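## Task

Pick up the masking tape roll from its current closet shelf and put it on the second shelf counting up from the floor, then close the closet fully. The robot must not tip over or be left leaning, and the result must stay in place without the robot supporting it.

## Robot and tools

ROBOT. A simulated Hello Robot Stretch 3 with a single arm. It has a two-wheel base (0.33 m long, 0.34 m wide), a lift that rides up and down a mast, and a telescoping arm that reaches out to the robot's right side. The base cannot strafe, so to move the gripper forward or back you drive the base. Turning in place pivots about the point between the drive wheels, 0.05 m behind the front edge. With the arm retracted and the wrist folded, a turn sweeps a 0.28 m radius; an unfolded level gripper reaches past that.

FRAMES. Base frame: origin on the floor between the drive wheels, x forward, y left, z up. hand_pose is reported in this frame, located where the closed fingertips meet; with all wrist joints at zero its x axis points up, y back toward the mast, z to the rear. The odometry frame is the base frame at scene start. base_odometry counts wheel rotation only, so wheel slip shows up as travel; heading is positive leftward, in -3.142 to 3.142.

TOOL execute_actions. Argument actions is a list holding one action, or empty to just read state and images. An action may contain base, joints, or both, plus optional contact_limits; the motions start together. base holds exactly one key: translate_m (metres, relative to where the base last reported itself, forward positive, -1 to 1) or rotate_rad (radians, relative, left/counter-clockwise positive, -3.2 to 3.2). joints is a dictionary of absolute targets by name: lift_m 0 to 1.1 (arm height on mast), arm_m 0 to 0.52 (extension), wrist_yaw_rad -1.345 to 4.42 (0 along the arm, positive toward the front, 3.0 folded over the base), wrist_pitch_rad -1.57 to 0.451 (0 level, negative tips fingers down), wrist_roll_rad -2.911 to 2.911 (0 fingers side by side), gripper_m -0.089 to 0.179 (bigger is wider; actual fingertip gap is smaller than the value, about 0.007 less when nearly shut and 0.025 less when fully open, and zero below 0.007), head_pan_rad -3.953 to 1.73 (0 forward, positive left, -1.57 along the arm), head_tilt_rad -1.53 to 0.419 (negative down). Joints left out may still be driving toward earlier targets. contact_limits takes only arm_m, an effort percentage 1 to 100 at which the arm halts (contact_stop); smaller is gentler but too small stops instantly. cameras selects head_camera, nav_camera, wrist_camera or all; omitted or null means all, [] means none. Bad keys or out-of-range values reject the whole call. If a result reports a stop, later motion calls in the same reply are skipped.

OTHER TOOLS. wait(seconds 0 to 10) lets the scene run with no new command and returns state and images. zoom_image(camera, region [x0,y0,x1,y1] in pixels, at most 504 by 504) enlarges part of that camera's latest full image. finished_scene(scene) closes the given scene permanently and reports success; the goal must already be met and stable. Replying without any tool call ends everything.

RESULT LINES. base_status and joint_status describe how each commanded motion ended: done, off_target (resting away from target, possibly still pushing), contact_stop, time_out, torque_fault. After the last three the joint abandons its target; the arm and lift go slack after a contact_stop until commanded again, and a slack lift may sag under load or be pushed up by closing fingers on a surface. on_its_own covers things not commanded in that call; its held at value is a target, not a position, and an effort outside rest range suggests pushing or carrying. motor_effort is percent of maximum, positive toward larger joint values, bracket = peak in the last action; readings carry fixed and random error. Positive wheel effort drives forward. base_tilt (degrees, forward and right positive) has a fixed bias up to about 4 degrees. turned_by_wheels and turned_by_imu give rotation since the last result. lidar_m: 12 distances from the base origin in 30-degree sectors, the first straight ahead, counting counter-clockwise (4th left, 7th behind, 10th right), taken in a plane 0.17 m high, range 0.15 to 12 m, '-' for nothing; it misses clear objects and thin legs, and the robot can block sectors 5, 6, 9, 10. wrist_depth_mm (45 to 1000) and head_depth_mm (280 to 4000, image sideways) are 7x7 grids of median depth, row by row from top left.

CAMERAS. head_camera (896x504) and nav_camera (672x504 fisheye) move with head pan and tilt; wrist_camera (644x364) rides on the gripper.

SPEED. Full base speed (0.30 m/s, 1.9 rad/s) needs the arm stowed: lift_m under 0.30, arm_m under 0.03, wrist_yaw_rad above 2.54; otherwise 0.10 m/s and 0.63 rad/s.

GRIPPING. Close to a gripper_m value below the object's width; lower squeezes harder but a stall guard eases off, so heavy or slick items may slip; resend a different value to squeeze again. Open at least 0.02 above the touching value to let go. Neither the reading nor done proves a grasp; check the images.

AVOID. Fold or unfold the wrist only with lift_m 0.32 to 0.95, wrist_pitch_rad -0.4 and roll near 0; once folded the lift may go down to 0.25. With wrist_yaw_rad below -0.4, keep pitch at -0.5 or lower. Pushing the arm into something rigid with the gripper higher than about 0.45 m can tip the robot, more so with raised contact limits or a repeated push. Driving while holding or pressing on a fixed thing, or catching furniture (especially reversing), can also tip it: reverse the last move in small steps, free the gripper, and if still leaning drop lift_m near 0.2. Wrist and head and base have no contact stop and keep pushing; sustained strain can shut a wrist servo off for 10 s. Avoid drops, slips, slamming the closet door and hard impacts. Loose objects may occasionally be nudged by outside forces.

Each tool is called after ">>>" in YAML: its name, and indented under it one key for each argument.

## Session

>>> execute_actions:
  actions: []

Scene clock: 0.00 s.
base_odometry: x=+0.000 y=+0.000 heading=+0.000 (m, m, rad; odometry frame)
turned_by_wheels: +0.000 (rad since the last result)
turned_by_imu: +0.000 (rad since the last result)
base_tilt: forward=+0.4 right=+0.2 (deg)
lidar_m: 2.48 2.32 2.35 2.38 2.23 2.04 1.52 1.44 1.46 1.88 1.83 1.85
head_depth_mm: 1821 2634 3060 3060 3003 2978 2265 / 1808 2639 3141 3129 3149 3119 2355 / 1831 2675 2898 2886 2930 2901 2356 / 1831 2616 2704 2688 2697 2688 2340 / 1844 2489 2537 2534 2530 2514 2322 / 1855 2381 2358 2372 2376 2377 2312 / 1873 2236 2231 2226 2222 2224 2205
base_status: not commanded
joint_positions: lift_m=+0.363 arm_m=+0.003 wrist_yaw_rad=+2.857 wrist_pitch_rad=-0.630 wrist_roll_rad=+0.015 gripper_m=+0.037 head_pan_rad=+0.009 head_tilt_rad=-0.022
joint_status: not commanded
motor_effort: left_wheel=+0 right_wheel=+0 lift_m=+29 arm_m=+0 wrist_yaw_rad=-1 wrist_pitch_rad=+5 wrist_roll_rad=+0 gripper_m=+0 head_pan_rad=+0 head_tilt_rad=+2 (%)
hand_pose: x=+0.0329 y=+0.0372 z=+0.3308 quat_wxyz=(+0.314, +0.701, +0.119, +0.629) (m; base frame)
wrist_depth_mm: - - - - - - - / 983 - - - - - - / 838 - 844 821 822 823 819 / 690 - 685 706 689 687 685 / 597 589 614 590 609 596 588 / 521 535 - 512 - 525 518 / 477 - - 466 457 468 469
pictures: head_camera (sideways: a quarter turn clockwise sets it upright), nav_camera (sideways: a quarter turn counterclockwise sets it upright), wrist_camera
Images, in order (width x height): head_camera 896x504, nav_camera 672x504, wrist_camera 644x364.

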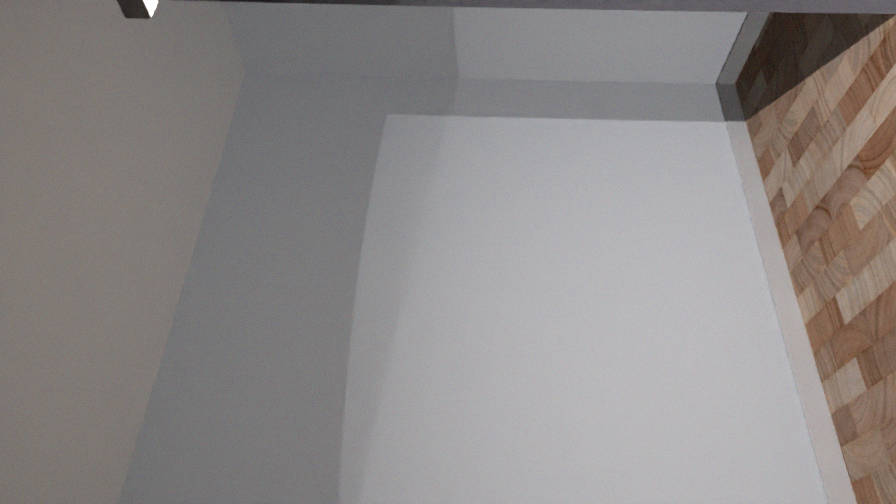

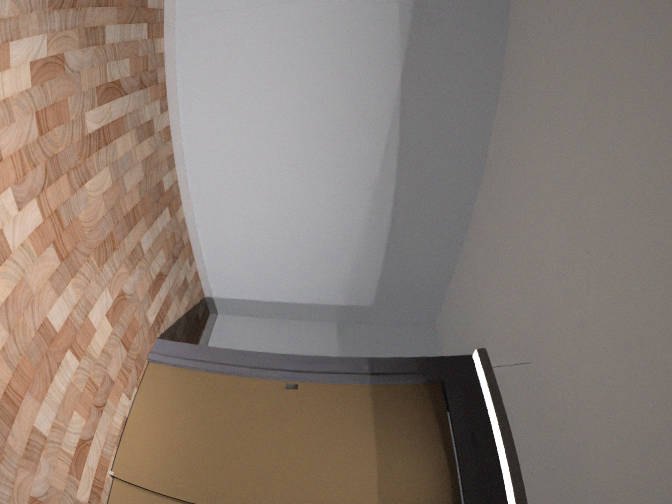

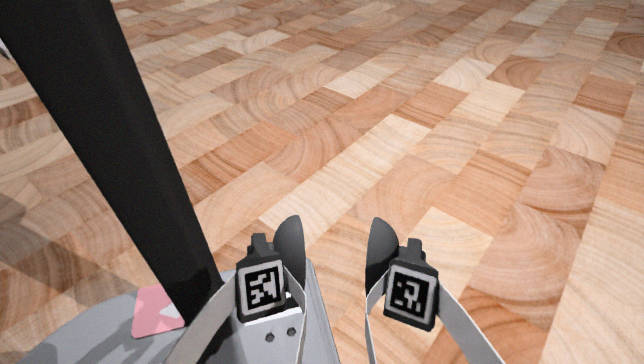

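>>> execute_actions:
  actions:
    - {"joints":{"head_pan_rad":-0.8,"head_tilt_rad":-0.2}}
  cameras: ["head_camera","nav_camera"]

Scene clock: 4.70 s.
base_odometry: x=+0.000 y=+0.000 heading=+0.000 (m, m, rad; odometry frame)
turned_by_wheels: +0.000 (rad since the last result)
turned_by_imu: +0.000 (rad since the last result)
base_tilt: forward=+0.1 right=+0.4 (deg)
lidar_m: 2.48 2.32 2.36 2.38 2.23 2.04 1.52 1.44 1.47 1.87 1.83 1.85
head_depth_mm: 1619 1655 1701 1746 1795 1850 1815 / 1658 1693 1741 1786 1842 1897 1798 / 1681 1724 1764 1813 1888 1940 1800 / 1664 1712 1762 1819 1877 1943 1780 / 1707 1749 1800 1859 1918 1980 1787 / 1737 1795 1852 1912 1956 2025 1783 / 1763 1836 1899 1949 2019 2096 1780
base_status: not commanded
joint_positions: lift_m=+0.363 arm_m=+0.003 wrist_yaw_rad=+2.857 wrist_pitch_rad=-0.630 wrist_roll_rad=+0.015 gripper_m=+0.037 head_pan_rad=-0.793 head_tilt_rad=-0.197
joint_status: all done
motor_effort: left_wheel=+0(0) right_wheel=+0(0) lift_m=+29(29) arm_m=+0(0) wrist_yaw_rad=+0(0) wrist_pitch_rad=+5(5) wrist_roll_rad=+0(0) gripper_m=+0(0) head_pan_rad=-2(29) head_tilt_rad=-2(23) (%)
hand_pose: x=+0.0329 y=+0.0372 z=+0.3308 quat_wxyz=(+0.314, +0.701, +0.119, +0.629) (m; base frame)
wrist_depth_mm: - - - - - - - / 989 - - - - - - / 844 - 829 827 814 821 798 / 700 - 688 683 677 681 692 / 588 584 617 590 593 595 597 / 524 538 - 525 - 518 516 / 476 - - 464 458 461 456
pictures: head_camera (sideways: a quarter turn clockwise sets it upright), nav_camera (sideways: a quarter turn counterclockwise sets it upright)
Images, in order (width x height): head_camera 896x504, nav_camera 672x504.

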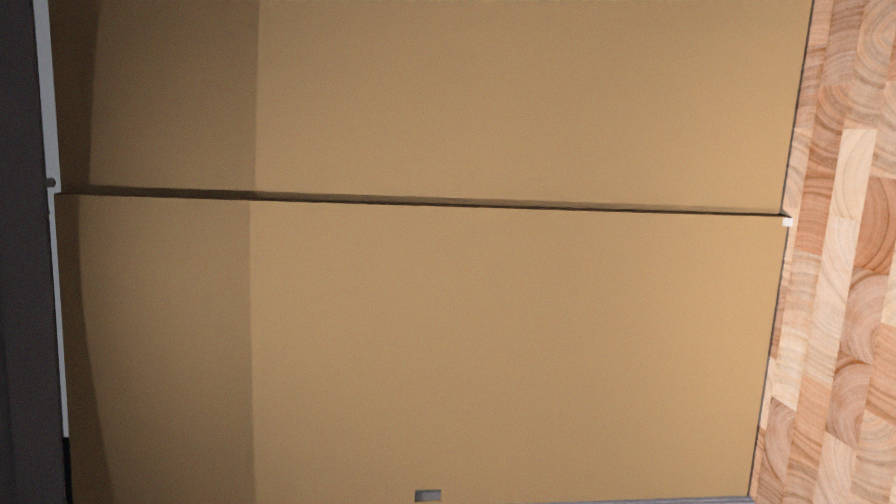

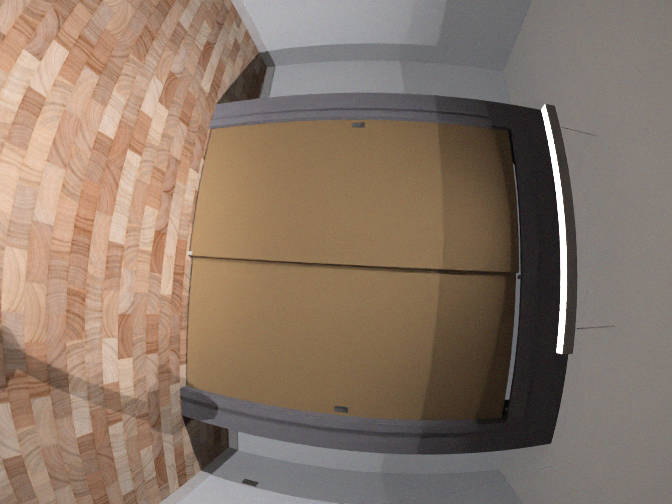

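>>> execute_actions:
  actions:
    - {"joints":{"wrist_pitch_rad":-0.4,"lift_m":0.28},"base":{"rotate_rad":-0.24}}
  cameras: []

>>> execute_actions:
  actions:
    - {"base":{"translate_m":1.0}}
  cameras: []

>>> execute_actions:
  actions:
    - {"base":{"translate_m":0.63}}
  cameras: []

>>> execute_actions:
  actions:
    - {"base":{"rotate_rad":0.83},"joints":{"head_pan_rad":-1.57,"head_tilt_rad":-0.5}}
  cameras: []

>>> execute_actions:
  actions:
    - {"joints":{"lift_m":0.85}}
  cameras: ["head_camera","nav_camera"]

Scene clock: 29.93 s.
base_odometry: x=+0.000 y=+0.000 heading=-0.240 (m, m, rad; odometry frame)
turned_by_wheels: -0.240 (rad since the last result)
turned_by_imu: -0.238 (rad since the last result)
base_tilt: forward=+0.4 right=+0.2 (deg)
lidar_m: 2.03 2.33 2.32 2.58 1.78 2.22 1.73 1.44 1.44 1.60 1.87 1.83
head_depth_mm: 1642 1736 1758 1813 1852 1924 1813 / 1695 1741 1795 1843 1907 1973 1798 / 1690 1727 1780 1845 1898 1953 1789 / 1688 1738 1776 1828 1883 1939 1784 / 1686 1722 1766 1832 1868 1946 1790 / 1631 1666 1715 1772 1823 1887 1786 / 1619 1658 1709 1766 1815 1878 1773
base_status: done
joint_positions: lift_m=+0.281 arm_m=+0.003 wrist_yaw_rad=+2.857 wrist_pitch_rad=-0.423 wrist_roll_rad=+0.015 gripper_m=+0.037 head_pan_rad=-0.793 head_tilt_rad=-0.198
joint_status: all done
motor_effort: left_wheel=+4(9) right_wheel=-3(6) lift_m=+13(31) arm_m=+0(1) wrist_yaw_rad=+0(1) wrist_pitch_rad=+8(9) wrist_roll_rad=+0(0) gripper_m=+0(0) head_pan_rad=-2(2) head_tilt_rad=-2(2) (%)
hand_pose: x=+0.0416 y=+0.0670 z=+0.2924 quat_wxyz=(+0.246, +0.710, +0.047, +0.658) (m; base frame)
wrist_depth_mm: - - - - - - - / - - - - - - - / - - - - - - - / 768 808 792 800 784 802 803 / 630 - 631 637 646 644 644 / 524 - 543 527 - 523 528 / 461 - - 450 443 452 451
pictures: none
No camera images: the call's "cameras" was empty. Leave "cameras" out to get every camera's image.

Scene clock: 35.03 s.
base_odometry: x=+0.971 y=-0.237 heading=-0.240 (m, m, rad; odometry frame)
turned_by_wheels: +0.000 (rad since the last result)
turned_by_imu: +0.004 (rad since the last result)
base_tilt: forward=+0.3 right=+0.3 (deg)
lidar_m: 1.15 1.67 1.66 1.85 2.98 2.58 2.52 2.11 2.10 1.34 1.06 1.06
head_depth_mm: 949 981 1009 1038 1079 1121 1187 / 946 972 1002 1032 1068 1106 1136 / 945 968 999 1032 1061 1094 1131 / 939 968 993 1026 1058 1093 1127 / 935 961 992 1021 1049 1087 1123 / 934 959 987 1018 1048 1081 1116 / 928 955 981 1014 1044 1076 1112
base_status: done
joint_positions: lift_m=+0.281 arm_m=+0.003 wrist_yaw_rad=+2.857 wrist_pitch_rad=-0.422 wrist_roll_rad=+0.015 gripper_m=+0.037 head_pan_rad=-0.793 head_tilt_rad=-0.198
joint_status: not commanded
motor_effort: left_wheel=+3(15) right_wheel=-3(6) lift_m=+14(14) arm_m=+0(0) wrist_yaw_rad=+0(1) wrist_pitch_rad=+8(8) wrist_roll_rad=+0(0) gripper_m=+0(0) head_pan_rad=-3(3) head_tilt_rad=-2(2) (%)
hand_pose: x=+0.0416 y=+0.0671 z=+0.2926 quat_wxyz=(+0.245, +0.710, +0.047, +0.658) (m; base frame)
wrist_depth_mm: - - - - - - - / - - - - - - - / - - - - - - - / 796 814 782 796 792 798 797 / 630 - 628 628 640 651 637 / 529 - 541 525 - 529 526 / 467 - - 451 444 457 451
pictures: none
No camera images: the call's "cameras" was empty. Leave "cameras" out to get every camera's image.

Scene clock: 38.77 s.
base_odometry: x=+1.583 y=-0.387 heading=-0.240 (m, m, rad; odometry frame)
turned_by_wheels: +0.000 (rad since the last result)
turned_by_imu: +0.003 (rad since the last result)
base_tilt: forward=+0.5 right=+0.1 (deg)
lidar_m: 0.63 1.25 1.25 1.40 2.26 3.12 3.00 2.52 1.44 0.70 0.59 0.56
head_depth_mm: 505 519 534 550 569 587 607 / 502 517 532 548 566 585 605 / 500 515 531 548 564 582 602 / 499 513 528 545 562 579 599 / 497 512 526 543 559 581 596 / 471 484 499 514 530 545 562 / 474 487 501 519 536 552 570
base_status: done
joint_positions: lift_m=+0.281 arm_m=+0.003 wrist_yaw_rad=+2.857 wrist_pitch_rad=-0.421 wrist_roll_rad=+0.015 gripper_m=+0.037 head_pan_rad=-0.793 head_tilt_rad=-0.198
joint_status: not commanded
motor_effort: left_wheel=+3(14) right_wheel=-3(7) lift_m=+13(13) arm_m=+0(0) wrist_yaw_rad=-1(0) wrist_pitch_rad=+7(7) wrist_roll_rad=+0(0) gripper_m=+0(1) head_pan_rad=-3(3) head_tilt_rad=-1(1) (%)
hand_pose: x=+0.0416 y=+0.0672 z=+0.2926 quat_wxyz=(+0.245, +0.710, +0.047, +0.658) (m; base frame)
wrist_depth_mm: - - - - - - 962 / - - - - - - - / - - - - - - - / 789 795 796 787 810 788 806 / 615 - 630 624 649 626 639 / 520 - 539 511 - 519 524 / 461 - - 450 443 453 451
pictures: none
No camera images: the call's "cameras" was empty. Leave "cameras" out to get every camera's image.

Scene clock: 40.53 s.
base_odometry: x=+1.583 y=-0.387 heading=+0.590 (m, m, rad; odometry frame)
turned_by_wheels: +0.830 (rad since the last result)
turned_by_imu: +0.824 (rad since the last result)
base_tilt: forward=+0.3 right=+0.1 (deg)
lidar_m: 1.25 1.29 1.74 3.44 3.13 2.61 2.51 0.85 0.61 0.56 0.59 1.30
head_depth_mm: 463 499 542 591 653 728 820 / 465 501 543 595 656 732 825 / 467 502 546 597 659 735 830 / 467 503 547 605 662 738 835 / 459 494 533 583 644 715 809 / 444 484 527 577 647 723 818 / 458 493 536 587 651 726 870
base_status: done
joint_positions: lift_m=+0.281 arm_m=+0.003 wrist_yaw_rad=+2.857 wrist_pitch_rad=-0.421 wrist_roll_rad=+0.015 gripper_m=+0.037 head_pan_rad=-1.563 head_tilt_rad=-0.494
joint_status: all done
motor_effort: left_wheel=-3(12) right_wheel=+3(10) lift_m=+13(14) arm_m=+0(0) wrist_yaw_rad=-1(1) wrist_pitch_rad=+7(8) wrist_roll_rad=+0(0) gripper_m=-1(0) head_pan_rad=-1(29) head_tilt_rad=-4(30) (%)
hand_pose: x=+0.0416 y=+0.0672 z=+0.2926 quat_wxyz=(+0.245, +0.710, +0.047, +0.658) (m; base frame)
wrist_depth_mm: - - - - - - - / - - - - - - - / - - - - - - - / 775 825 788 817 793 804 793 / 625 - 630 632 663 630 641 / 524 - 544 524 - 535 522 / 465 - - 450 444 450 450
pictures: none
No camera images: the call's "cameras" was empty. Leave "cameras" out to get every camera's image.

Scene clock: 46.53 s.
base_odometry: x=+1.583 y=-0.387 heading=+0.590 (m, m, rad; odometry frame)
turned_by_wheels: +0.000 (rad since the last result)
turned_by_imu: +0.001 (rad since the last result)
base_tilt: forward=+0.4 right=+0.1 (deg)
lidar_m: 1.25 1.29 1.74 3.44 3.13 2.61 2.51 0.84 0.61 0.56 0.59 1.30
head_depth_mm: 463 499 541 592 654 726 820 / 464 500 543 594 655 732 825 / 466 503 546 599 659 735 831 / 468 504 547 604 662 738 836 / 460 494 532 584 644 713 808 / 444 484 527 578 647 723 817 / 458 494 536 588 650 727 873
base_status: not commanded
joint_positions: lift_m=+0.849 arm_m=+0.003 wrist_yaw_rad=+2.857 wrist_pitch_rad=-0.421 wrist_roll_rad=+0.015 gripper_m=+0.037 head_pan_rad=-1.563 head_tilt_rad=-0.494
joint_status: all done
motor_effort: left_wheel=-4(3) right_wheel=+3(3) lift_m=+41(41) arm_m=+0(0) wrist_yaw_rad=-1(0) wrist_pitch_rad=+7(7) wrist_roll_rad=+0(0) gripper_m=+0(0) head_pan_rad=-2(2) head_tilt_rad=-4(3) (%)
hand_pose: x=+0.0416 y=+0.0672 z=+0.8613 quat_wxyz=(+0.245, +0.710, +0.047, +0.658) (m; base frame)
wrist_depth_mm: - - - - - - - / - - - - - - - / - - - - - - - / - - - - - - - / - - - - - - - / - - - - - - - / - - - - - - -
pictures: head_camera (sideways: a quarter turn clockwise sets it upright), nav_camera (sideways: a quarter turn counterclockwise sets it upright)
Images, in order (width x height): head_camera 896x504, nav_camera 672x504.

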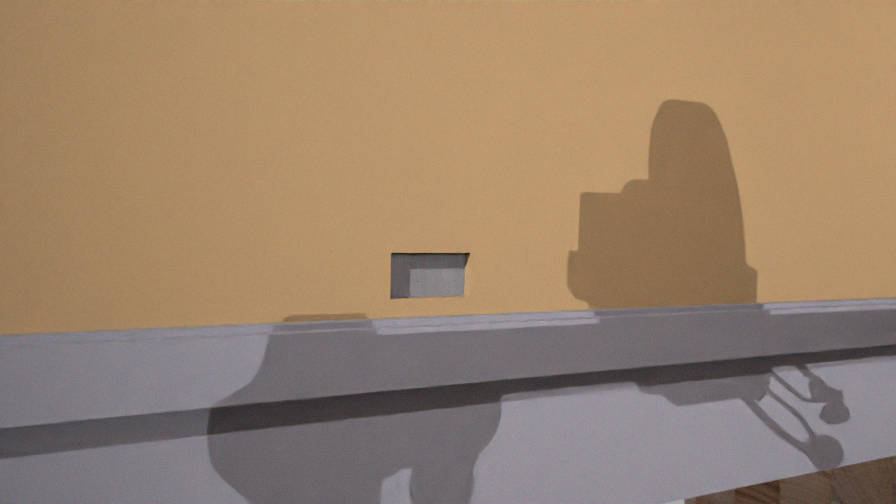

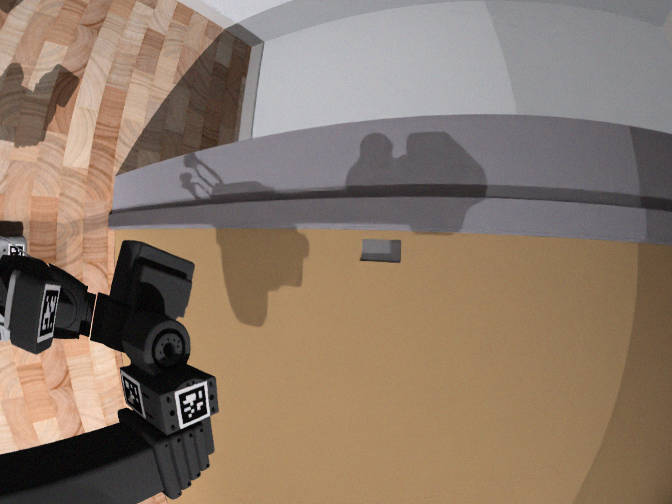

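>>> execute_actions:
  actions:
    - {"joints":{"wrist_yaw_rad":0,"gripper_m":0.0},"base":{"rotate_rad":-0.025}}
  cameras: []

>>> execute_actions:
  actions:
    - {"joints":{"wrist_pitch_rad":0,"wrist_roll_rad":0,"lift_m":0.9}}

Scene clock: 53.53 s.
base_odometry: x=+1.583 y=-0.387 heading=+0.565 (m, m, rad; odometry frame)
turned_by_wheels: -0.025 (rad since the last result)
turned_by_imu: -0.024 (rad since the last result)
base_tilt: forward=+0.3 right=+0.2 (deg)
lidar_m: 1.25 1.28 1.70 3.44 3.54 2.63 2.51 0.87 0.61 0.56 0.57 1.31
head_depth_mm: 466 503 546 597 658 736 832 / 467 502 547 597 660 737 817 / 467 502 546 599 662 738 - / 466 503 547 599 663 738 820 / 468 499 541 591 644 715 806 / 441 476 518 576 635 717 811 / 451 490 532 583 642 719 827
base_status: done
joint_positions: lift_m=+0.849 arm_m=+0.003 wrist_yaw_rad=+0.003 wrist_pitch_rad=-0.421 wrist_roll_rad=+0.015 gripper_m=+0.000 head_pan_rad=-1.563 head_tilt_rad=-0.494
joint_status: all done
motor_effort: left_wheel=+0(3) right_wheel=+0(3) lift_m=+41(41) arm_m=+0(0) wrist_yaw_rad=-2(2) wrist_pitch_rad=+7(7) wrist_roll_rad=+0(0) gripper_m=-2(88) head_pan_rad=-2(2) head_tilt_rad=-4(4) (%)
hand_pose: x=-0.0210 y=-0.3718 z=+0.8613 quat_wxyz=(+0.687, +0.148, -0.696, -0.148) (m; base frame)
wrist_depth_mm: 294 284 307 308 310 309 313 / 314 305 327 331 336 337 337 / 342 339 355 363 366 367 366 / 384 368 378 397 400 403 402 / - 413 420 430 442 445 444 / - 455 458 - 486 489 494 / - 533 541 552 563 559 562
pictures: none
No camera images: the call's "cameras" was empty. Leave "cameras" out to get every camera's image.

Scene clock: 54.83 s.
base_odometry: x=+1.583 y=-0.387 heading=+0.565 (m, m, rad; odometry frame)
turned_by_wheels: +0.000 (rad since the last result)
turned_by_imu: +0.000 (rad since the last result)
base_tilt: forward=+0.4 right=+0.1 (deg)
lidar_m: 1.25 1.28 1.71 3.43 3.52 2.63 2.51 0.87 0.61 0.56 0.57 1.32
head_depth_mm: 466 502 546 597 658 736 803 / 466 503 546 597 660 725 830 / 467 504 546 598 652 714 - / 466 503 547 599 662 726 833 / 468 500 540 592 645 715 806 / 442 476 518 574 634 718 810 / 451 490 531 583 643 719 827
base_status: not commanded
joint_positions: lift_m=+0.899 arm_m=+0.003 wrist_yaw_rad=+0.002 wrist_pitch_rad=-0.026 wrist_roll_rad=+0.007 gripper_m=+0.000 head_pan_rad=-1.563 head_tilt_rad=-0.494
joint_status: all done
motor_effort: left_wheel=+0(0) right_wheel=+0(1) lift_m=+41(45) arm_m=+0(0) wrist_yaw_rad=-2(2) wrist_pitch_rad=+9(8) wrist_roll_rad=-3(4) gripper_m=-2(2) head_pan_rad=-2(2) head_tilt_rad=-4(4) (%)
hand_pose: x=-0.0209 y=-0.4033 z=+1.0074 quat_wxyz=(+0.705, +0.010, -0.709, -0.009) (m; base frame)
wrist_depth_mm: 307 298 325 325 329 326 328 / 312 304 330 333 337 338 337 / 317 310 341 340 344 342 346 / 325 327 344 345 353 352 355 / 332 334 355 355 354 361 362 / 342 343 360 - 369 368 371 / 349 353 372 380 374 380 380
pictures: head_camera (sideways: a quarter turn clockwise sets it upright), nav_camera (sideways: a quarter turn counterclockwise sets it upright), wrist_camera
Images, in order (width x height): head_camera 896x504, nav_camera 672x504, wrist_camera 644x364.

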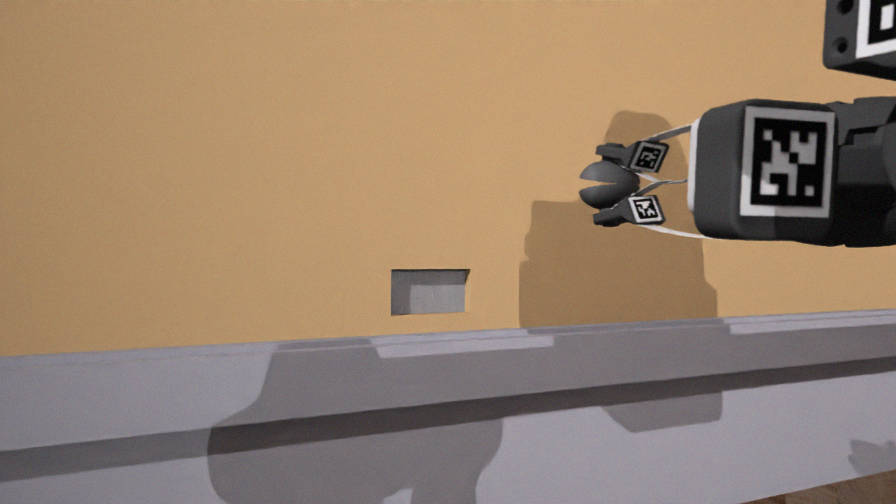

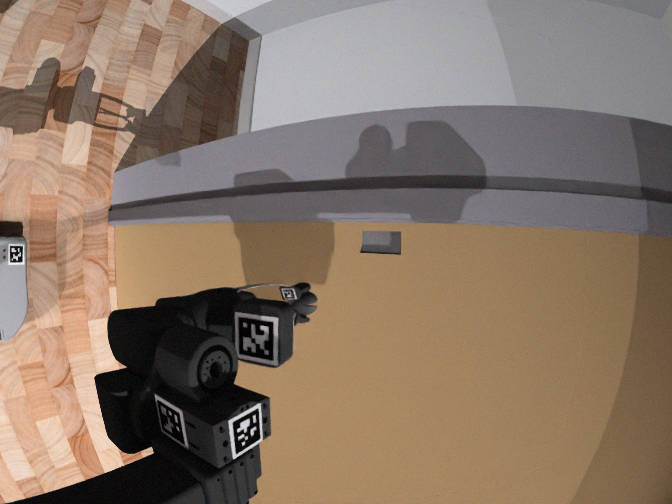

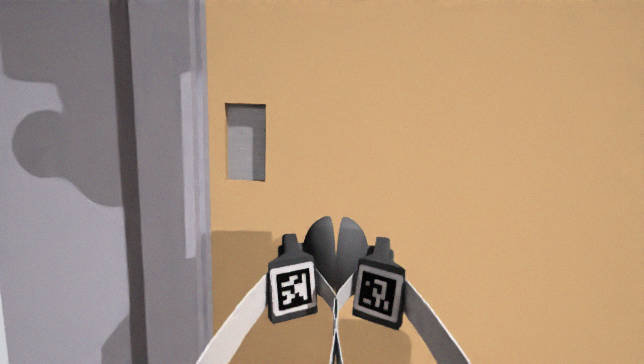

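>>> execute_actions:
  actions:
    - {"joints":{"lift_m":0.945,"arm_m":0.11},"base":{"translate_m":0.085}}
  cameras: ["head_camera","wrist_camera"]

Scene clock: 63.67 s.
base_odometry: x=+1.655 y=-0.341 heading=+0.565 (m, m, rad; odometry frame)
turned_by_wheels: +0.000 (rad since the last result)
turned_by_imu: +0.001 (rad since the last result)
base_tilt: forward=+0.3 right=+0.0 (deg)
lidar_m: 1.16 1.20 1.58 3.43 3.56 2.73 2.59 0.86 0.61 0.55 0.58 1.22
head_depth_mm: 463 499 542 593 - - 864 / 463 499 542 590 - - 857 / 463 500 543 590 - - 843 / 445 480 519 569 629 705 798 / 445 480 525 577 637 711 807 / 450 486 527 578 638 712 821 / 451 486 528 594 1518 1631 1347
base_status: done
joint_positions: lift_m=+0.944 arm_m=+0.110 wrist_yaw_rad=+0.001 wrist_pitch_rad=-0.024 wrist_roll_rad=+0.007 gripper_m=+0.000 head_pan_rad=-1.563 head_tilt_rad=-0.494
joint_status: all done
motor_effort: left_wheel=+0(6) right_wheel=+0(5) lift_m=+42(42) arm_m=+2(2) wrist_yaw_rad=-1(1) wrist_pitch_rad=+8(9) wrist_roll_rad=-3(3) gripper_m=-3(2) head_pan_rad=-2(2) head_tilt_rad=-4(4) (%)
hand_pose: x=-0.0211 y=-0.5103 z=+1.0527 quat_wxyz=(+0.705, +0.009, -0.709, -0.008) (m; base frame)
wrist_depth_mm: 204 203 192 220 220 223 224 / 208 208 195 226 227 227 229 / 213 212 201 232 230 235 233 / 217 219 205 246 238 239 242 / 222 224 211 253 244 245 247 / 229 230 215 - 250 251 250 / 234 234 221 256 256 258 259
pictures: head_camera (sideways: a quarter turn clockwise sets it upright), wrist_camera
Images, in order (width x height): head_camera 896x504, wrist_camera 644x364.

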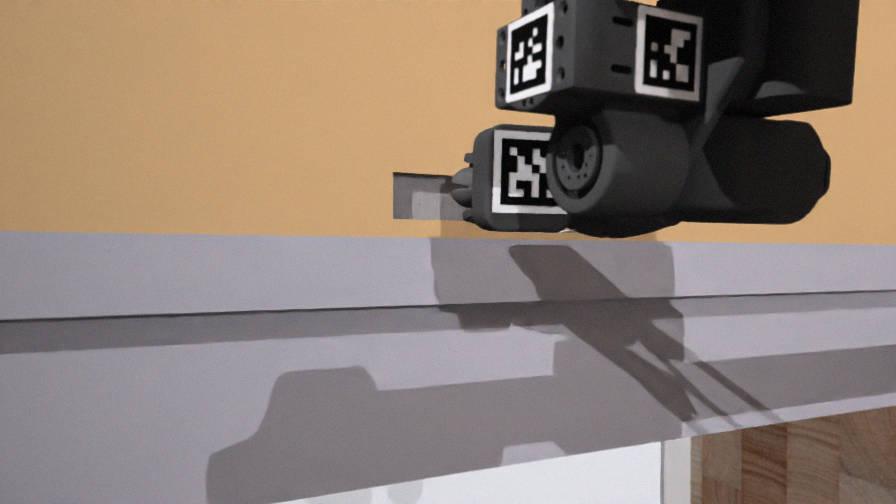

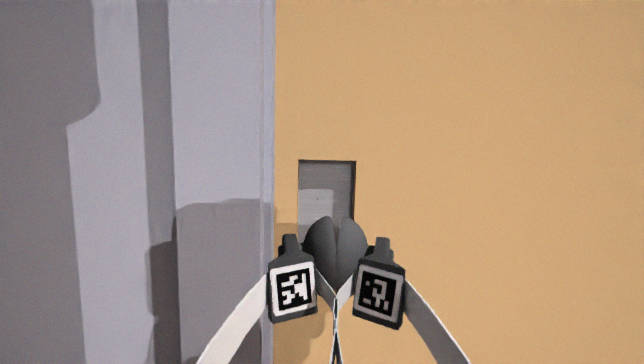

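>>> execute_actions:
  actions:
    - {"joints":{"lift_m":0.953},"base":{"rotate_rad":0.01}}
  cameras: []

>>> execute_actions:
  actions:
    - {"joints":{"arm_m":0.19},"contact_limits":{"arm_m":12}}
  cameras: ["head_camera","wrist_camera"]

Scene clock: 71.97 s.
base_odometry: x=+1.655 y=-0.341 heading=+0.575 (m, m, rad; odometry frame)
turned_by_wheels: +0.010 (rad since the last result)
turned_by_imu: +0.010 (rad since the last result)
base_tilt: forward=+0.5 right=+0.1 (deg)
lidar_m: 1.17 1.20 1.60 3.45 3.55 2.72 2.59 0.85 0.61 0.55 0.58 1.22
head_depth_mm: 462 498 541 584 - - 850 / 463 498 541 584 - - 842 / 463 499 542 588 - - 844 / 440 476 519 567 620 702 797 / 447 483 527 577 638 712 805 / 451 487 528 579 639 714 823 / 452 489 536 1345 1528 1641 1353
base_status: done
joint_positions: lift_m=+0.952 arm_m=+0.110 wrist_yaw_rad=+0.001 wrist_pitch_rad=-0.024 wrist_roll_rad=+0.007 gripper_m=+0.000 head_pan_rad=-1.563 head_tilt_rad=-0.494
joint_status: all done
motor_effort: left_wheel=-1(7) right_wheel=+1(6) lift_m=+41(44) arm_m=+2(2) wrist_yaw_rad=-2(1) wrist_pitch_rad=+8(8) wrist_roll_rad=-3(3) gripper_m=-3(2) head_pan_rad=-2(2) head_tilt_rad=-3(4) (%)
hand_pose: x=-0.0211 y=-0.5103 z=+1.0607 quat_wxyz=(+0.705, +0.009, -0.709, -0.008) (m; base frame)
wrist_depth_mm: 204 204 192 220 223 222 222 / 208 211 197 226 226 227 227 / 213 213 201 232 231 232 233 / 218 220 205 242 238 239 238 / 223 225 211 252 241 243 243 / 231 230 216 - 247 250 251 / 236 237 223 255 255 254 256
pictures: none
No camera images: the call's "cameras" was empty. Leave "cameras" out to get every camera's image.

Scene clock: 74.03 s.
base_odometry: x=+1.655 y=-0.341 heading=+0.575 (m, m, rad; odometry frame)
turned_by_wheels: +0.000 (rad since the last result)
turned_by_imu: +0.001 (rad since the last result)
base_tilt: forward=+0.1 right=-0.6 (deg)
lidar_m: 1.17 1.20 1.60 3.44 3.57 2.71 2.59 0.86 0.61 0.55 0.58 1.22
head_depth_mm: 473 509 553 584 - 751 834 / 474 511 553 - - 754 838 / 475 511 555 - - 757 838 / 456 490 530 578 643 722 810 / 456 492 538 588 648 722 814 / 462 498 539 590 651 726 833 / 463 499 547 615 1531 1648 1363
base_status: not commanded
joint_positions: lift_m=+0.952 arm_m=+0.189 wrist_yaw_rad=+0.015 wrist_pitch_rad=-0.046 wrist_roll_rad=+0.006 gripper_m=+0.000 head_pan_rad=-1.563 head_tilt_rad=-0.495
joint_status: all done
motor_effort: left_wheel=+0(8) right_wheel=+1(4) lift_m=+40(42) arm_m=+10(9) wrist_yaw_rad=-10(9) wrist_pitch_rad=+16(16) wrist_roll_rad=-3(3) gripper_m=-4(3) head_pan_rad=-2(2) head_tilt_rad=-3(4) (%)
contact_limits: arm_m 12 (drawing in: default 16, maximum 26; extending or still: default 22, maximum 35)
hand_pose: x=-0.0177 y=-0.5885 z=+1.0551 quat_wxyz=(+0.705, +0.022, -0.709, -0.012) (m; base frame)
wrist_depth_mm: 141 127 128 156 157 155 156 / 145 131 132 160 160 160 159 / 148 134 135 164 164 164 163 / 152 137 138 169 168 169 167 / 156 142 142 183 173 173 172 / 160 146 145 - 176 177 176 / 164 150 154 186 183 182 182
pictures: head_camera (sideways: a quarter turn clockwise sets it upright), wrist_camera
Images, in order (width x height): head_camera 896x504, wrist_camera 644x364.

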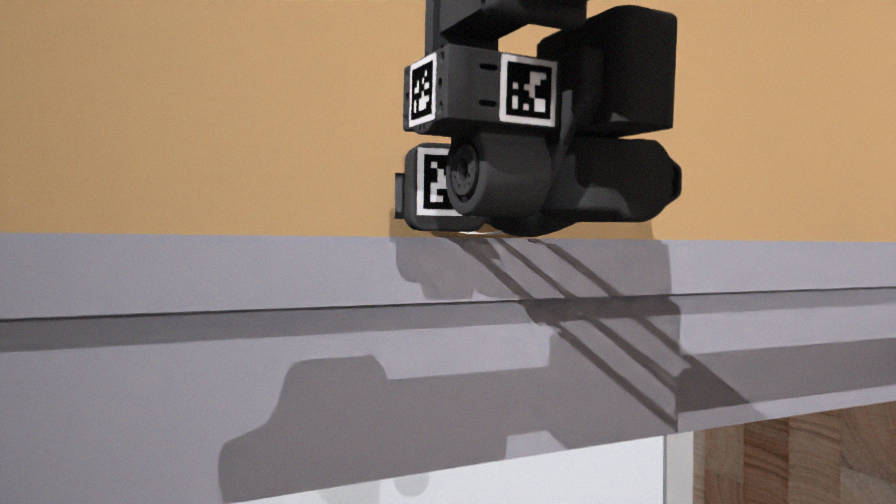

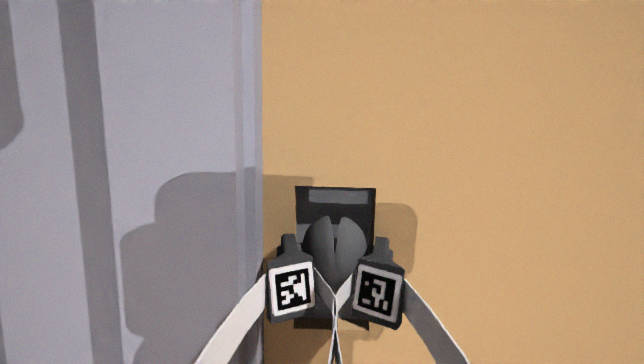

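In the pocket. Ease off slightly and drive back.

>>> execute_actions:
  actions:
    - {"joints":{"arm_m":0.183},"base":{"translate_m":-0.1}}
  cameras: ["head_camera","wrist_camera"]

Scene clock: 78.37 s.
base_odometry: x=+1.571 y=-0.396 heading=+0.575 (m, m, rad; odometry frame)
turned_by_wheels: +0.000 (rad since the last result)
turned_by_imu: +0.129 (rad since the last result)
base_tilt: forward=+0.2 right=-0.3 (deg)
lidar_m: 1.24 1.34 1.97 3.13 3.22 2.55 1.80 0.76 0.59 0.55 0.60 1.27
head_depth_mm: 457 491 531 561 - 717 785 / 464 498 539 - - 726 802 / 469 505 548 - - 748 825 / 457 494 537 584 648 722 813 / 463 500 543 595 660 736 837 / 475 512 556 611 677 758 886 / 481 521 574 1454 1660 1658 1356
base_status: done
joint_positions: lift_m=+0.952 arm_m=+0.182 wrist_yaw_rad=+0.008 wrist_pitch_rad=-0.040 wrist_roll_rad=+0.006 gripper_m=+0.000 head_pan_rad=-1.563 head_tilt_rad=-0.495
joint_status: all done
motor_effort: left_wheel=-4(12) right_wheel=-1(0) lift_m=+40(40) arm_m=+7(11) wrist_yaw_rad=-6(9) wrist_pitch_rad=+13(15) wrist_roll_rad=-3(3) gripper_m=-4(3) head_pan_rad=-2(2) head_tilt_rad=-3(3) (%)
hand_pose: x=-0.0195 y=-0.5821 z=+1.0567 quat_wxyz=(+0.705, +0.017, -0.709, -0.012) (m; base frame)
wrist_depth_mm: 157 139 143 158 153 149 145 / 161 142 146 163 157 152 147 / 165 146 149 167 161 156 150 / 171 150 151 172 165 159 155 / 175 154 154 184 169 163 157 / 181 158 156 - 172 167 161 / 186 162 172 186 181 171 166
pictures: head_camera (sideways: a quarter turn clockwise sets it upright), wrist_camera
Images, in order (width x height): head_camera 896x504, wrist_camera 644x364.

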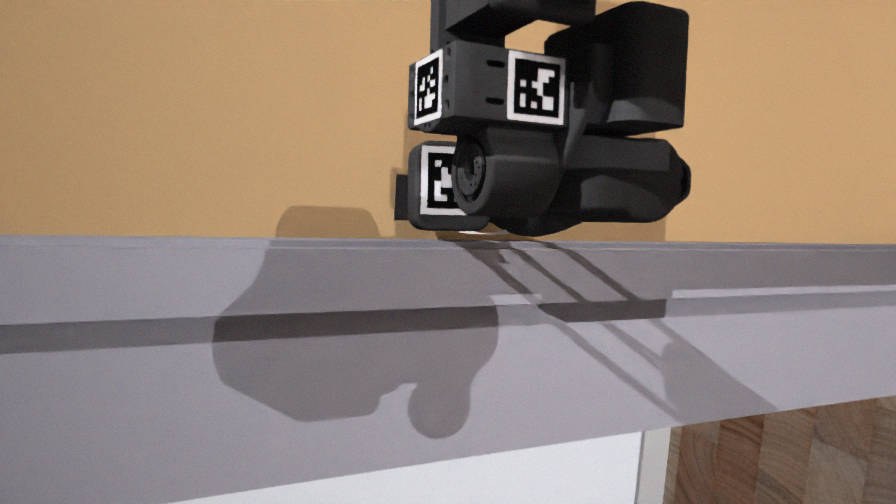

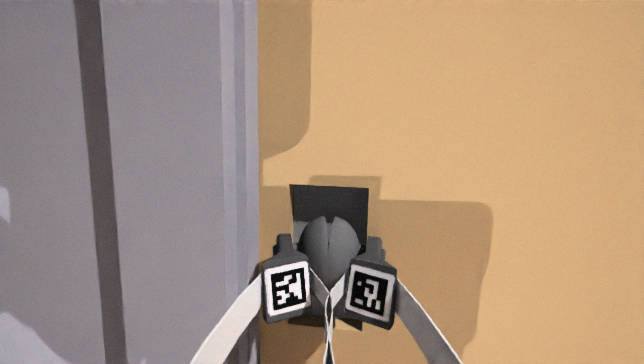

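>>> execute_actions:
  actions:
    - {"joints":{"arm_m":0.173}}
  cameras: []

>>> execute_actions:
  actions:
    - {"joints":{"arm_m":0.169},"base":{"rotate_rad":-0.1}}
  cameras: ["head_camera","wrist_camera"]

Scene clock: 84.20 s.
base_odometry: x=+1.571 y=-0.396 heading=+0.575 (m, m, rad; odometry frame)
turned_by_wheels: +0.000 (rad since the last result)
turned_by_imu: -0.002 (rad since the last result)
base_tilt: forward=+0.2 right=+0.1 (deg)
lidar_m: 1.24 1.33 1.97 3.13 3.25 2.56 1.81 0.76 0.59 0.55 0.60 1.27
head_depth_mm: 450 484 523 555 - 712 779 / 456 490 532 563 - 727 797 / 462 498 540 - - 742 818 / 448 484 525 574 639 714 808 / 455 490 535 588 653 729 829 / 466 504 549 602 668 749 876 / 474 512 565 1447 1642 1649 1347
base_status: not commanded
joint_positions: lift_m=+0.952 arm_m=+0.173 wrist_yaw_rad=+0.004 wrist_pitch_rad=-0.026 wrist_roll_rad=+0.005 gripper_m=+0.000 head_pan_rad=-1.563 head_tilt_rad=-0.495
joint_status: all done
motor_effort: left_wheel=-1(5) right_wheel=+1(4) lift_m=+40(40) arm_m=-2(7) wrist_yaw_rad=-3(6) wrist_pitch_rad=+9(13) wrist_roll_rad=-2(3) gripper_m=-2(4) head_pan_rad=-2(2) head_tilt_rad=-3(3) (%)
hand_pose: x=-0.0205 y=-0.5738 z=+1.0603 quat_wxyz=(+0.706, +0.011, -0.708, -0.008) (m; base frame)
wrist_depth_mm: 157 139 143 161 156 151 146 / 162 143 146 164 159 155 149 / 165 146 148 168 162 157 152 / 170 149 151 173 166 161 156 / 175 153 154 186 170 165 159 / 179 158 155 - 172 168 162 / 185 162 160 186 180 172 167
pictures: none
No camera images: the call's "cameras" was empty. Leave "cameras" out to get every camera's image.

Scene clock: 85.77 s.
base_odometry: x=+1.571 y=-0.396 heading=+0.475 (m, m, rad; odometry frame)
turned_by_wheels: -0.100 (rad since the last result)
turned_by_imu: -0.098 (rad since the last result)
base_tilt: forward=+0.5 right=+0.1 (deg)
lidar_m: 1.24 1.29 1.75 3.45 3.13 2.62 2.51 0.83 0.60 0.55 0.58 1.29
head_depth_mm: 458 493 535 570 - 743 809 / 460 496 538 572 - 749 814 / 461 497 541 572 - 754 824 / 927 1131 853 1027 1274 1179 1251 / 453 485 521 573 631 706 796 / 445 484 525 581 644 718 816 / 455 491 533 585 648 737 1284
base_status: done
joint_positions: lift_m=+0.952 arm_m=+0.169 wrist_yaw_rad=+0.010 wrist_pitch_rad=-0.026 wrist_roll_rad=+0.005 gripper_m=+0.000 head_pan_rad=-1.563 head_tilt_rad=-0.495
joint_status: all done
motor_effort: left_wheel=+6(28) right_wheel=-7(41) lift_m=+40(40) arm_m=+0(2) wrist_yaw_rad=-7(44) wrist_pitch_rad=+9(9) wrist_roll_rad=-2(2) gripper_m=-4(9) head_pan_rad=-2(2) head_tilt_rad=-4(3) (%)
hand_pose: x=-0.0190 y=-0.5694 z=+1.0604 quat_wxyz=(+0.706, +0.013, -0.708, -0.006) (m; base frame)
wrist_depth_mm: 137 160 238 164 163 161 161 / 140 161 241 168 166 165 164 / 144 162 244 172 171 169 167 / 147 164 249 176 174 173 172 / 150 166 252 190 178 177 175 / 155 169 283 - 182 181 179 / 158 173 235 191 189 186 185
pictures: head_camera (sideways: a quarter turn clockwise sets it upright), wrist_camera
Images, in order (width x height): head_camera 896x504, wrist_camera 644x364.

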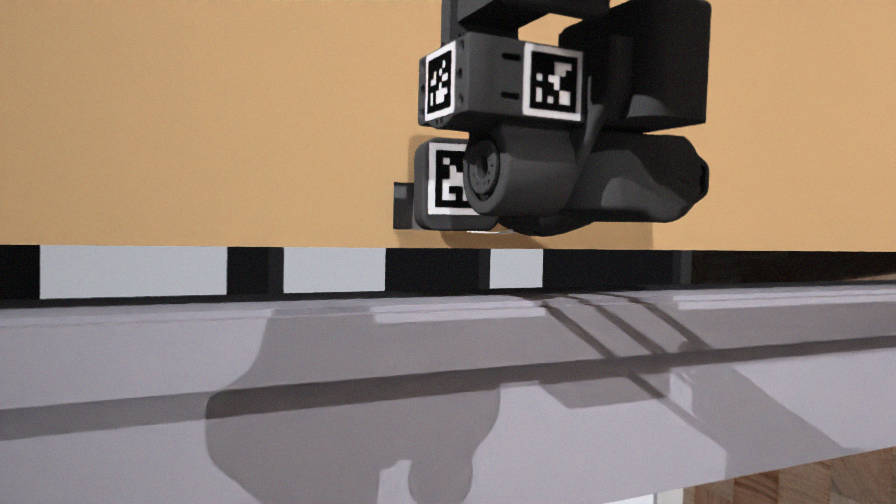

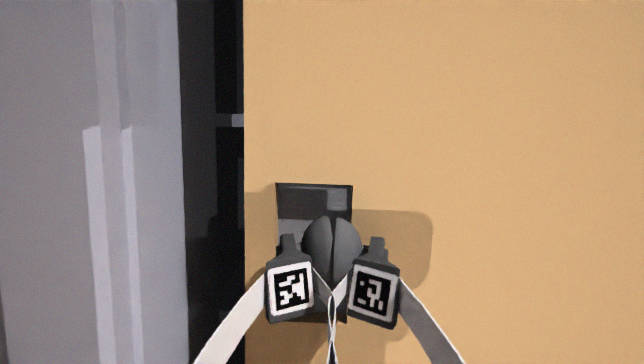

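>>> execute_actions:
  actions:
    - {"base":{"rotate_rad":-0.025}}
  cameras: []

>>> execute_actions:
  actions:
    - {"base":{"translate_m":-0.2},"joints":{"head_pan_rad":-1.3}}

Scene clock: 90.17 s.
base_odometry: x=+1.571 y=-0.396 heading=+0.451 (m, m, rad; odometry frame)
turned_by_wheels: -0.024 (rad since the last result)
turned_by_imu: -0.023 (rad since the last result)
base_tilt: forward=+0.5 right=+0.1 (deg)
lidar_m: 1.24 1.28 1.72 3.45 3.14 2.63 2.52 0.85 0.61 0.55 0.58 1.30
head_depth_mm: 460 496 538 574 - 752 820 / 460 497 540 576 - 752 822 / 462 498 542 576 - 755 825 / 472 511 556 793 1227 760 863 / 510 518 532 583 638 704 798 / 438 475 520 570 637 711 806 / 451 486 529 579 642 714 841
base_status: done
joint_positions: lift_m=+0.952 arm_m=+0.169 wrist_yaw_rad=+0.031 wrist_pitch_rad=-0.026 wrist_roll_rad=+0.005 gripper_m=+0.000 head_pan_rad=-1.563 head_tilt_rad=-0.495
joint_status: not commanded
on_its_own: right_wheel is at rest, and its effort (-20) is outside its rest range (-18 to +18); wrist_yaw_rad is at rest, and its effort (-19) is outside its rest range (-12 to +12)
motor_effort: left_wheel=+15(16) right_wheel=-20(20) lift_m=+40(40) arm_m=+0(1) wrist_yaw_rad=-19(19) wrist_pitch_rad=+9(9) wrist_roll_rad=-2(2) gripper_m=-4(5) head_pan_rad=-2(2) head_tilt_rad=-3(4) (%)
hand_pose: x=-0.0135 y=-0.5693 z=+1.0604 quat_wxyz=(+0.706, +0.020, -0.708, +0.002) (m; base frame)
wrist_depth_mm: 138 171 166 165 163 162 161 / 141 173 234 169 166 166 164 / 144 174 239 173 170 169 168 / 148 176 241 176 175 174 172 / 150 177 246 190 180 178 177 / 155 180 275 - 183 183 181 / 159 181 194 190 188 186 185
pictures: none
No camera images: the call's "cameras" was empty. Leave "cameras" out to get every camera's image.

Scene clock: 93.63 s.
base_odometry: x=+1.391 y=-0.483 heading=+0.451 (m, m, rad; odometry frame)
turned_by_wheels: +0.000 (rad since the last result)
turned_by_imu: +0.000 (rad since the last result)
base_tilt: forward=+0.3 right=+0.2 (deg)
lidar_m: 1.45 1.49 2.00 3.10 3.37 2.42 2.31 0.85 0.61 0.58 0.60 1.51
head_depth_mm: 450 482 521 549 - 706 759 / 462 496 536 583 644 706 792 / 473 509 552 610 663 738 827 / 991 1085 1190 1120 1320 1471 1284 / 822 883 694 736 791 854 934 / 502 536 580 637 713 807 924 / 507 554 610 676 754 863 1251
base_status: done
joint_positions: lift_m=+0.952 arm_m=+0.169 wrist_yaw_rad=+0.082 wrist_pitch_rad=-0.025 wrist_roll_rad=+0.005 gripper_m=+0.000 head_pan_rad=-1.307 head_tilt_rad=-0.495
joint_status: all done
on_its_own: wrist_yaw_rad is held at +0.080, not at your +0.000, by its stall guard, which is not easing now
motor_effort: left_wheel=+3(20) right_wheel=-2(41) lift_m=+40(41) arm_m=+0(1) wrist_yaw_rad=-1(39) wrist_pitch_rad=+8(9) wrist_roll_rad=-2(2) gripper_m=-1(9) head_pan_rad=+2(17) head_tilt_rad=-3(4) (%)
hand_pose: x=-0.0004 y=-0.5686 z=+1.0607 quat_wxyz=(+0.705, +0.038, -0.708, +0.020) (m; base frame)
wrist_depth_mm: 180 177 173 169 166 163 160 / 185 181 178 173 170 167 162 / 189 184 181 177 173 170 167 / 202 190 186 181 177 174 170 / 256 205 190 185 181 178 175 / 259 203 195 - 185 182 178 / 315 205 200 195 191 186 182
pictures: head_camera (sideways: a quarter turn clockwise sets it upright), nav_camera (sideways: a quarter turn counterclockwise sets it upright), wrist_camera
Images, in order (width x height): head_camera 896x504, nav_camera 672x504, wrist_camera 644x364.

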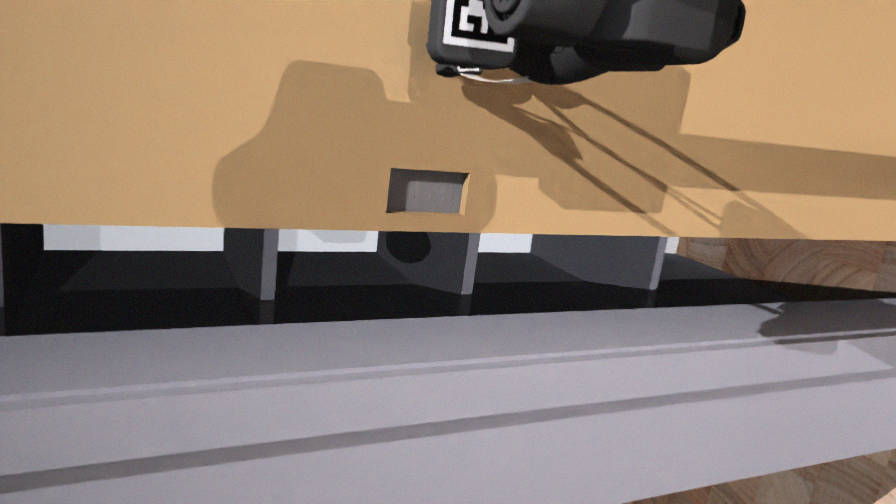

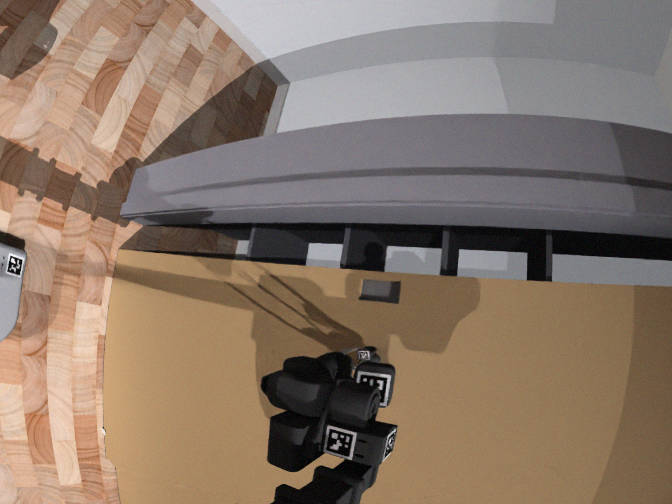

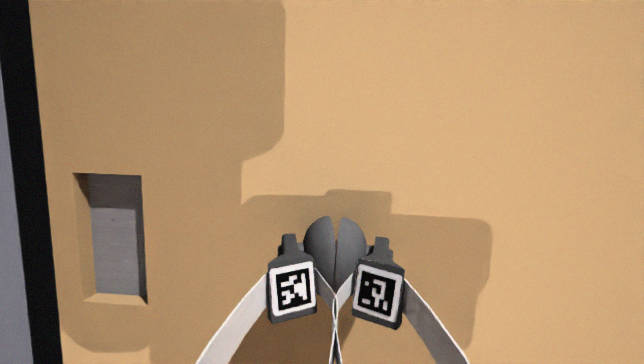

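>>> execute_actions:
  actions:
    - {"base":{"translate_m":0.245},"joints":{"arm_m":0.13,"wrist_yaw_rad":0.0,"lift_m":0.86,"head_pan_rad":-1.57}}

Scene clock: 103.00 s.
base_odometry: x=+1.612 y=-0.376 heading=+0.451 (m, m, rad; odometry frame)
turned_by_wheels: +0.000 (rad since the last result)
turned_by_imu: +0.001 (rad since the last result)
base_tilt: forward=+0.4 right=+0.0 (deg)
lidar_m: 1.20 1.24 1.66 3.45 3.55 2.67 2.56 0.84 0.60 0.55 0.58 1.25
head_depth_mm: 457 494 537 586 648 - - / 924 515 552 604 650 - - / 1081 1147 1262 1125 - - - / 927 1129 850 998 1220 737 1253 / 436 472 512 567 626 700 797 / 449 484 526 575 637 711 806 / 449 486 527 578 649 1548 1315
base_status: done
joint_positions: lift_m=+0.861 arm_m=+0.130 wrist_yaw_rad=+0.002 wrist_pitch_rad=-0.024 wrist_roll_rad=+0.005 gripper_m=+0.000 head_pan_rad=-1.563 head_tilt_rad=-0.495
joint_status: all done
motor_effort: left_wheel=+3(9) right_wheel=-3(3) lift_m=+13(35) arm_m=-2(2) wrist_yaw_rad=-2(4) wrist_pitch_rad=+8(8) wrist_roll_rad=-2(2) gripper_m=-3(2) head_pan_rad=-2(17) head_tilt_rad=-3(3) (%)
hand_pose: x=-0.0209 y=-0.5308 z=+0.9691 quat_wxyz=(+0.706, +0.010, -0.708, -0.008) (m; base frame)
wrist_depth_mm: 182 169 206 857 893 198 198 / 186 174 210 588 502 212 202 / 190 177 213 927 240 217 208 / 196 181 217 951 238 213 212 / 200 187 222 728 233 217 218 / 204 191 206 - 223 223 224 / 211 197 209 948 264 229 230
pictures: head_camera (sideways: a quarter turn clockwise sets it upright), nav_camera (sideways: a quarter turn counterclockwise sets it upright), wrist_camera
Images, in order (width x height): head_camera 896x504, nav_camera 672x504, wrist_camera 644x364.

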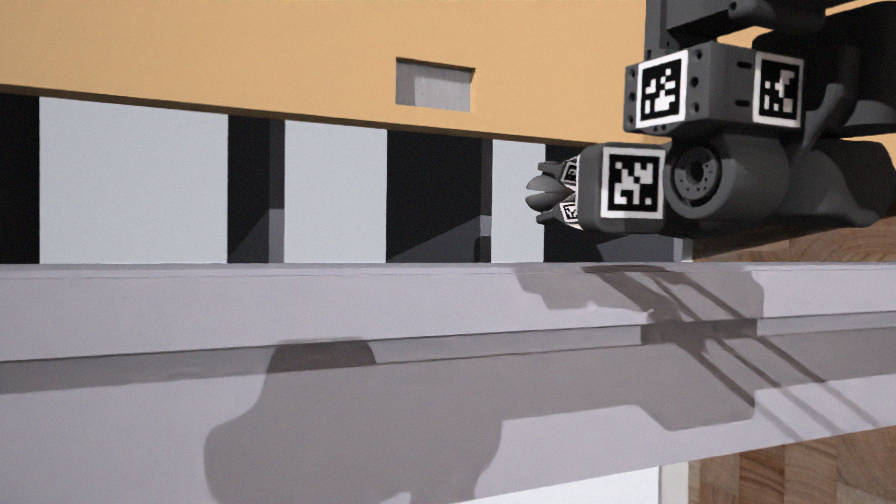

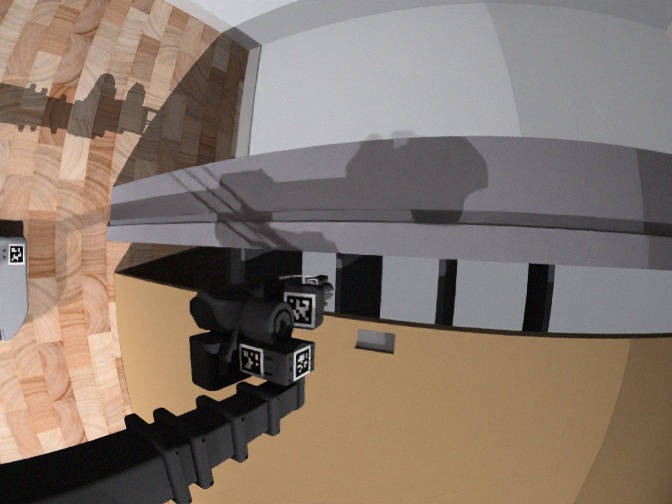

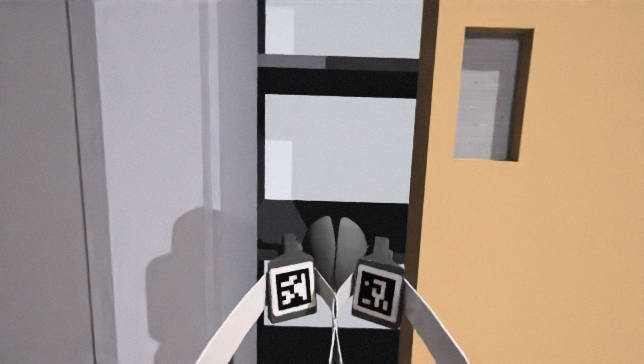

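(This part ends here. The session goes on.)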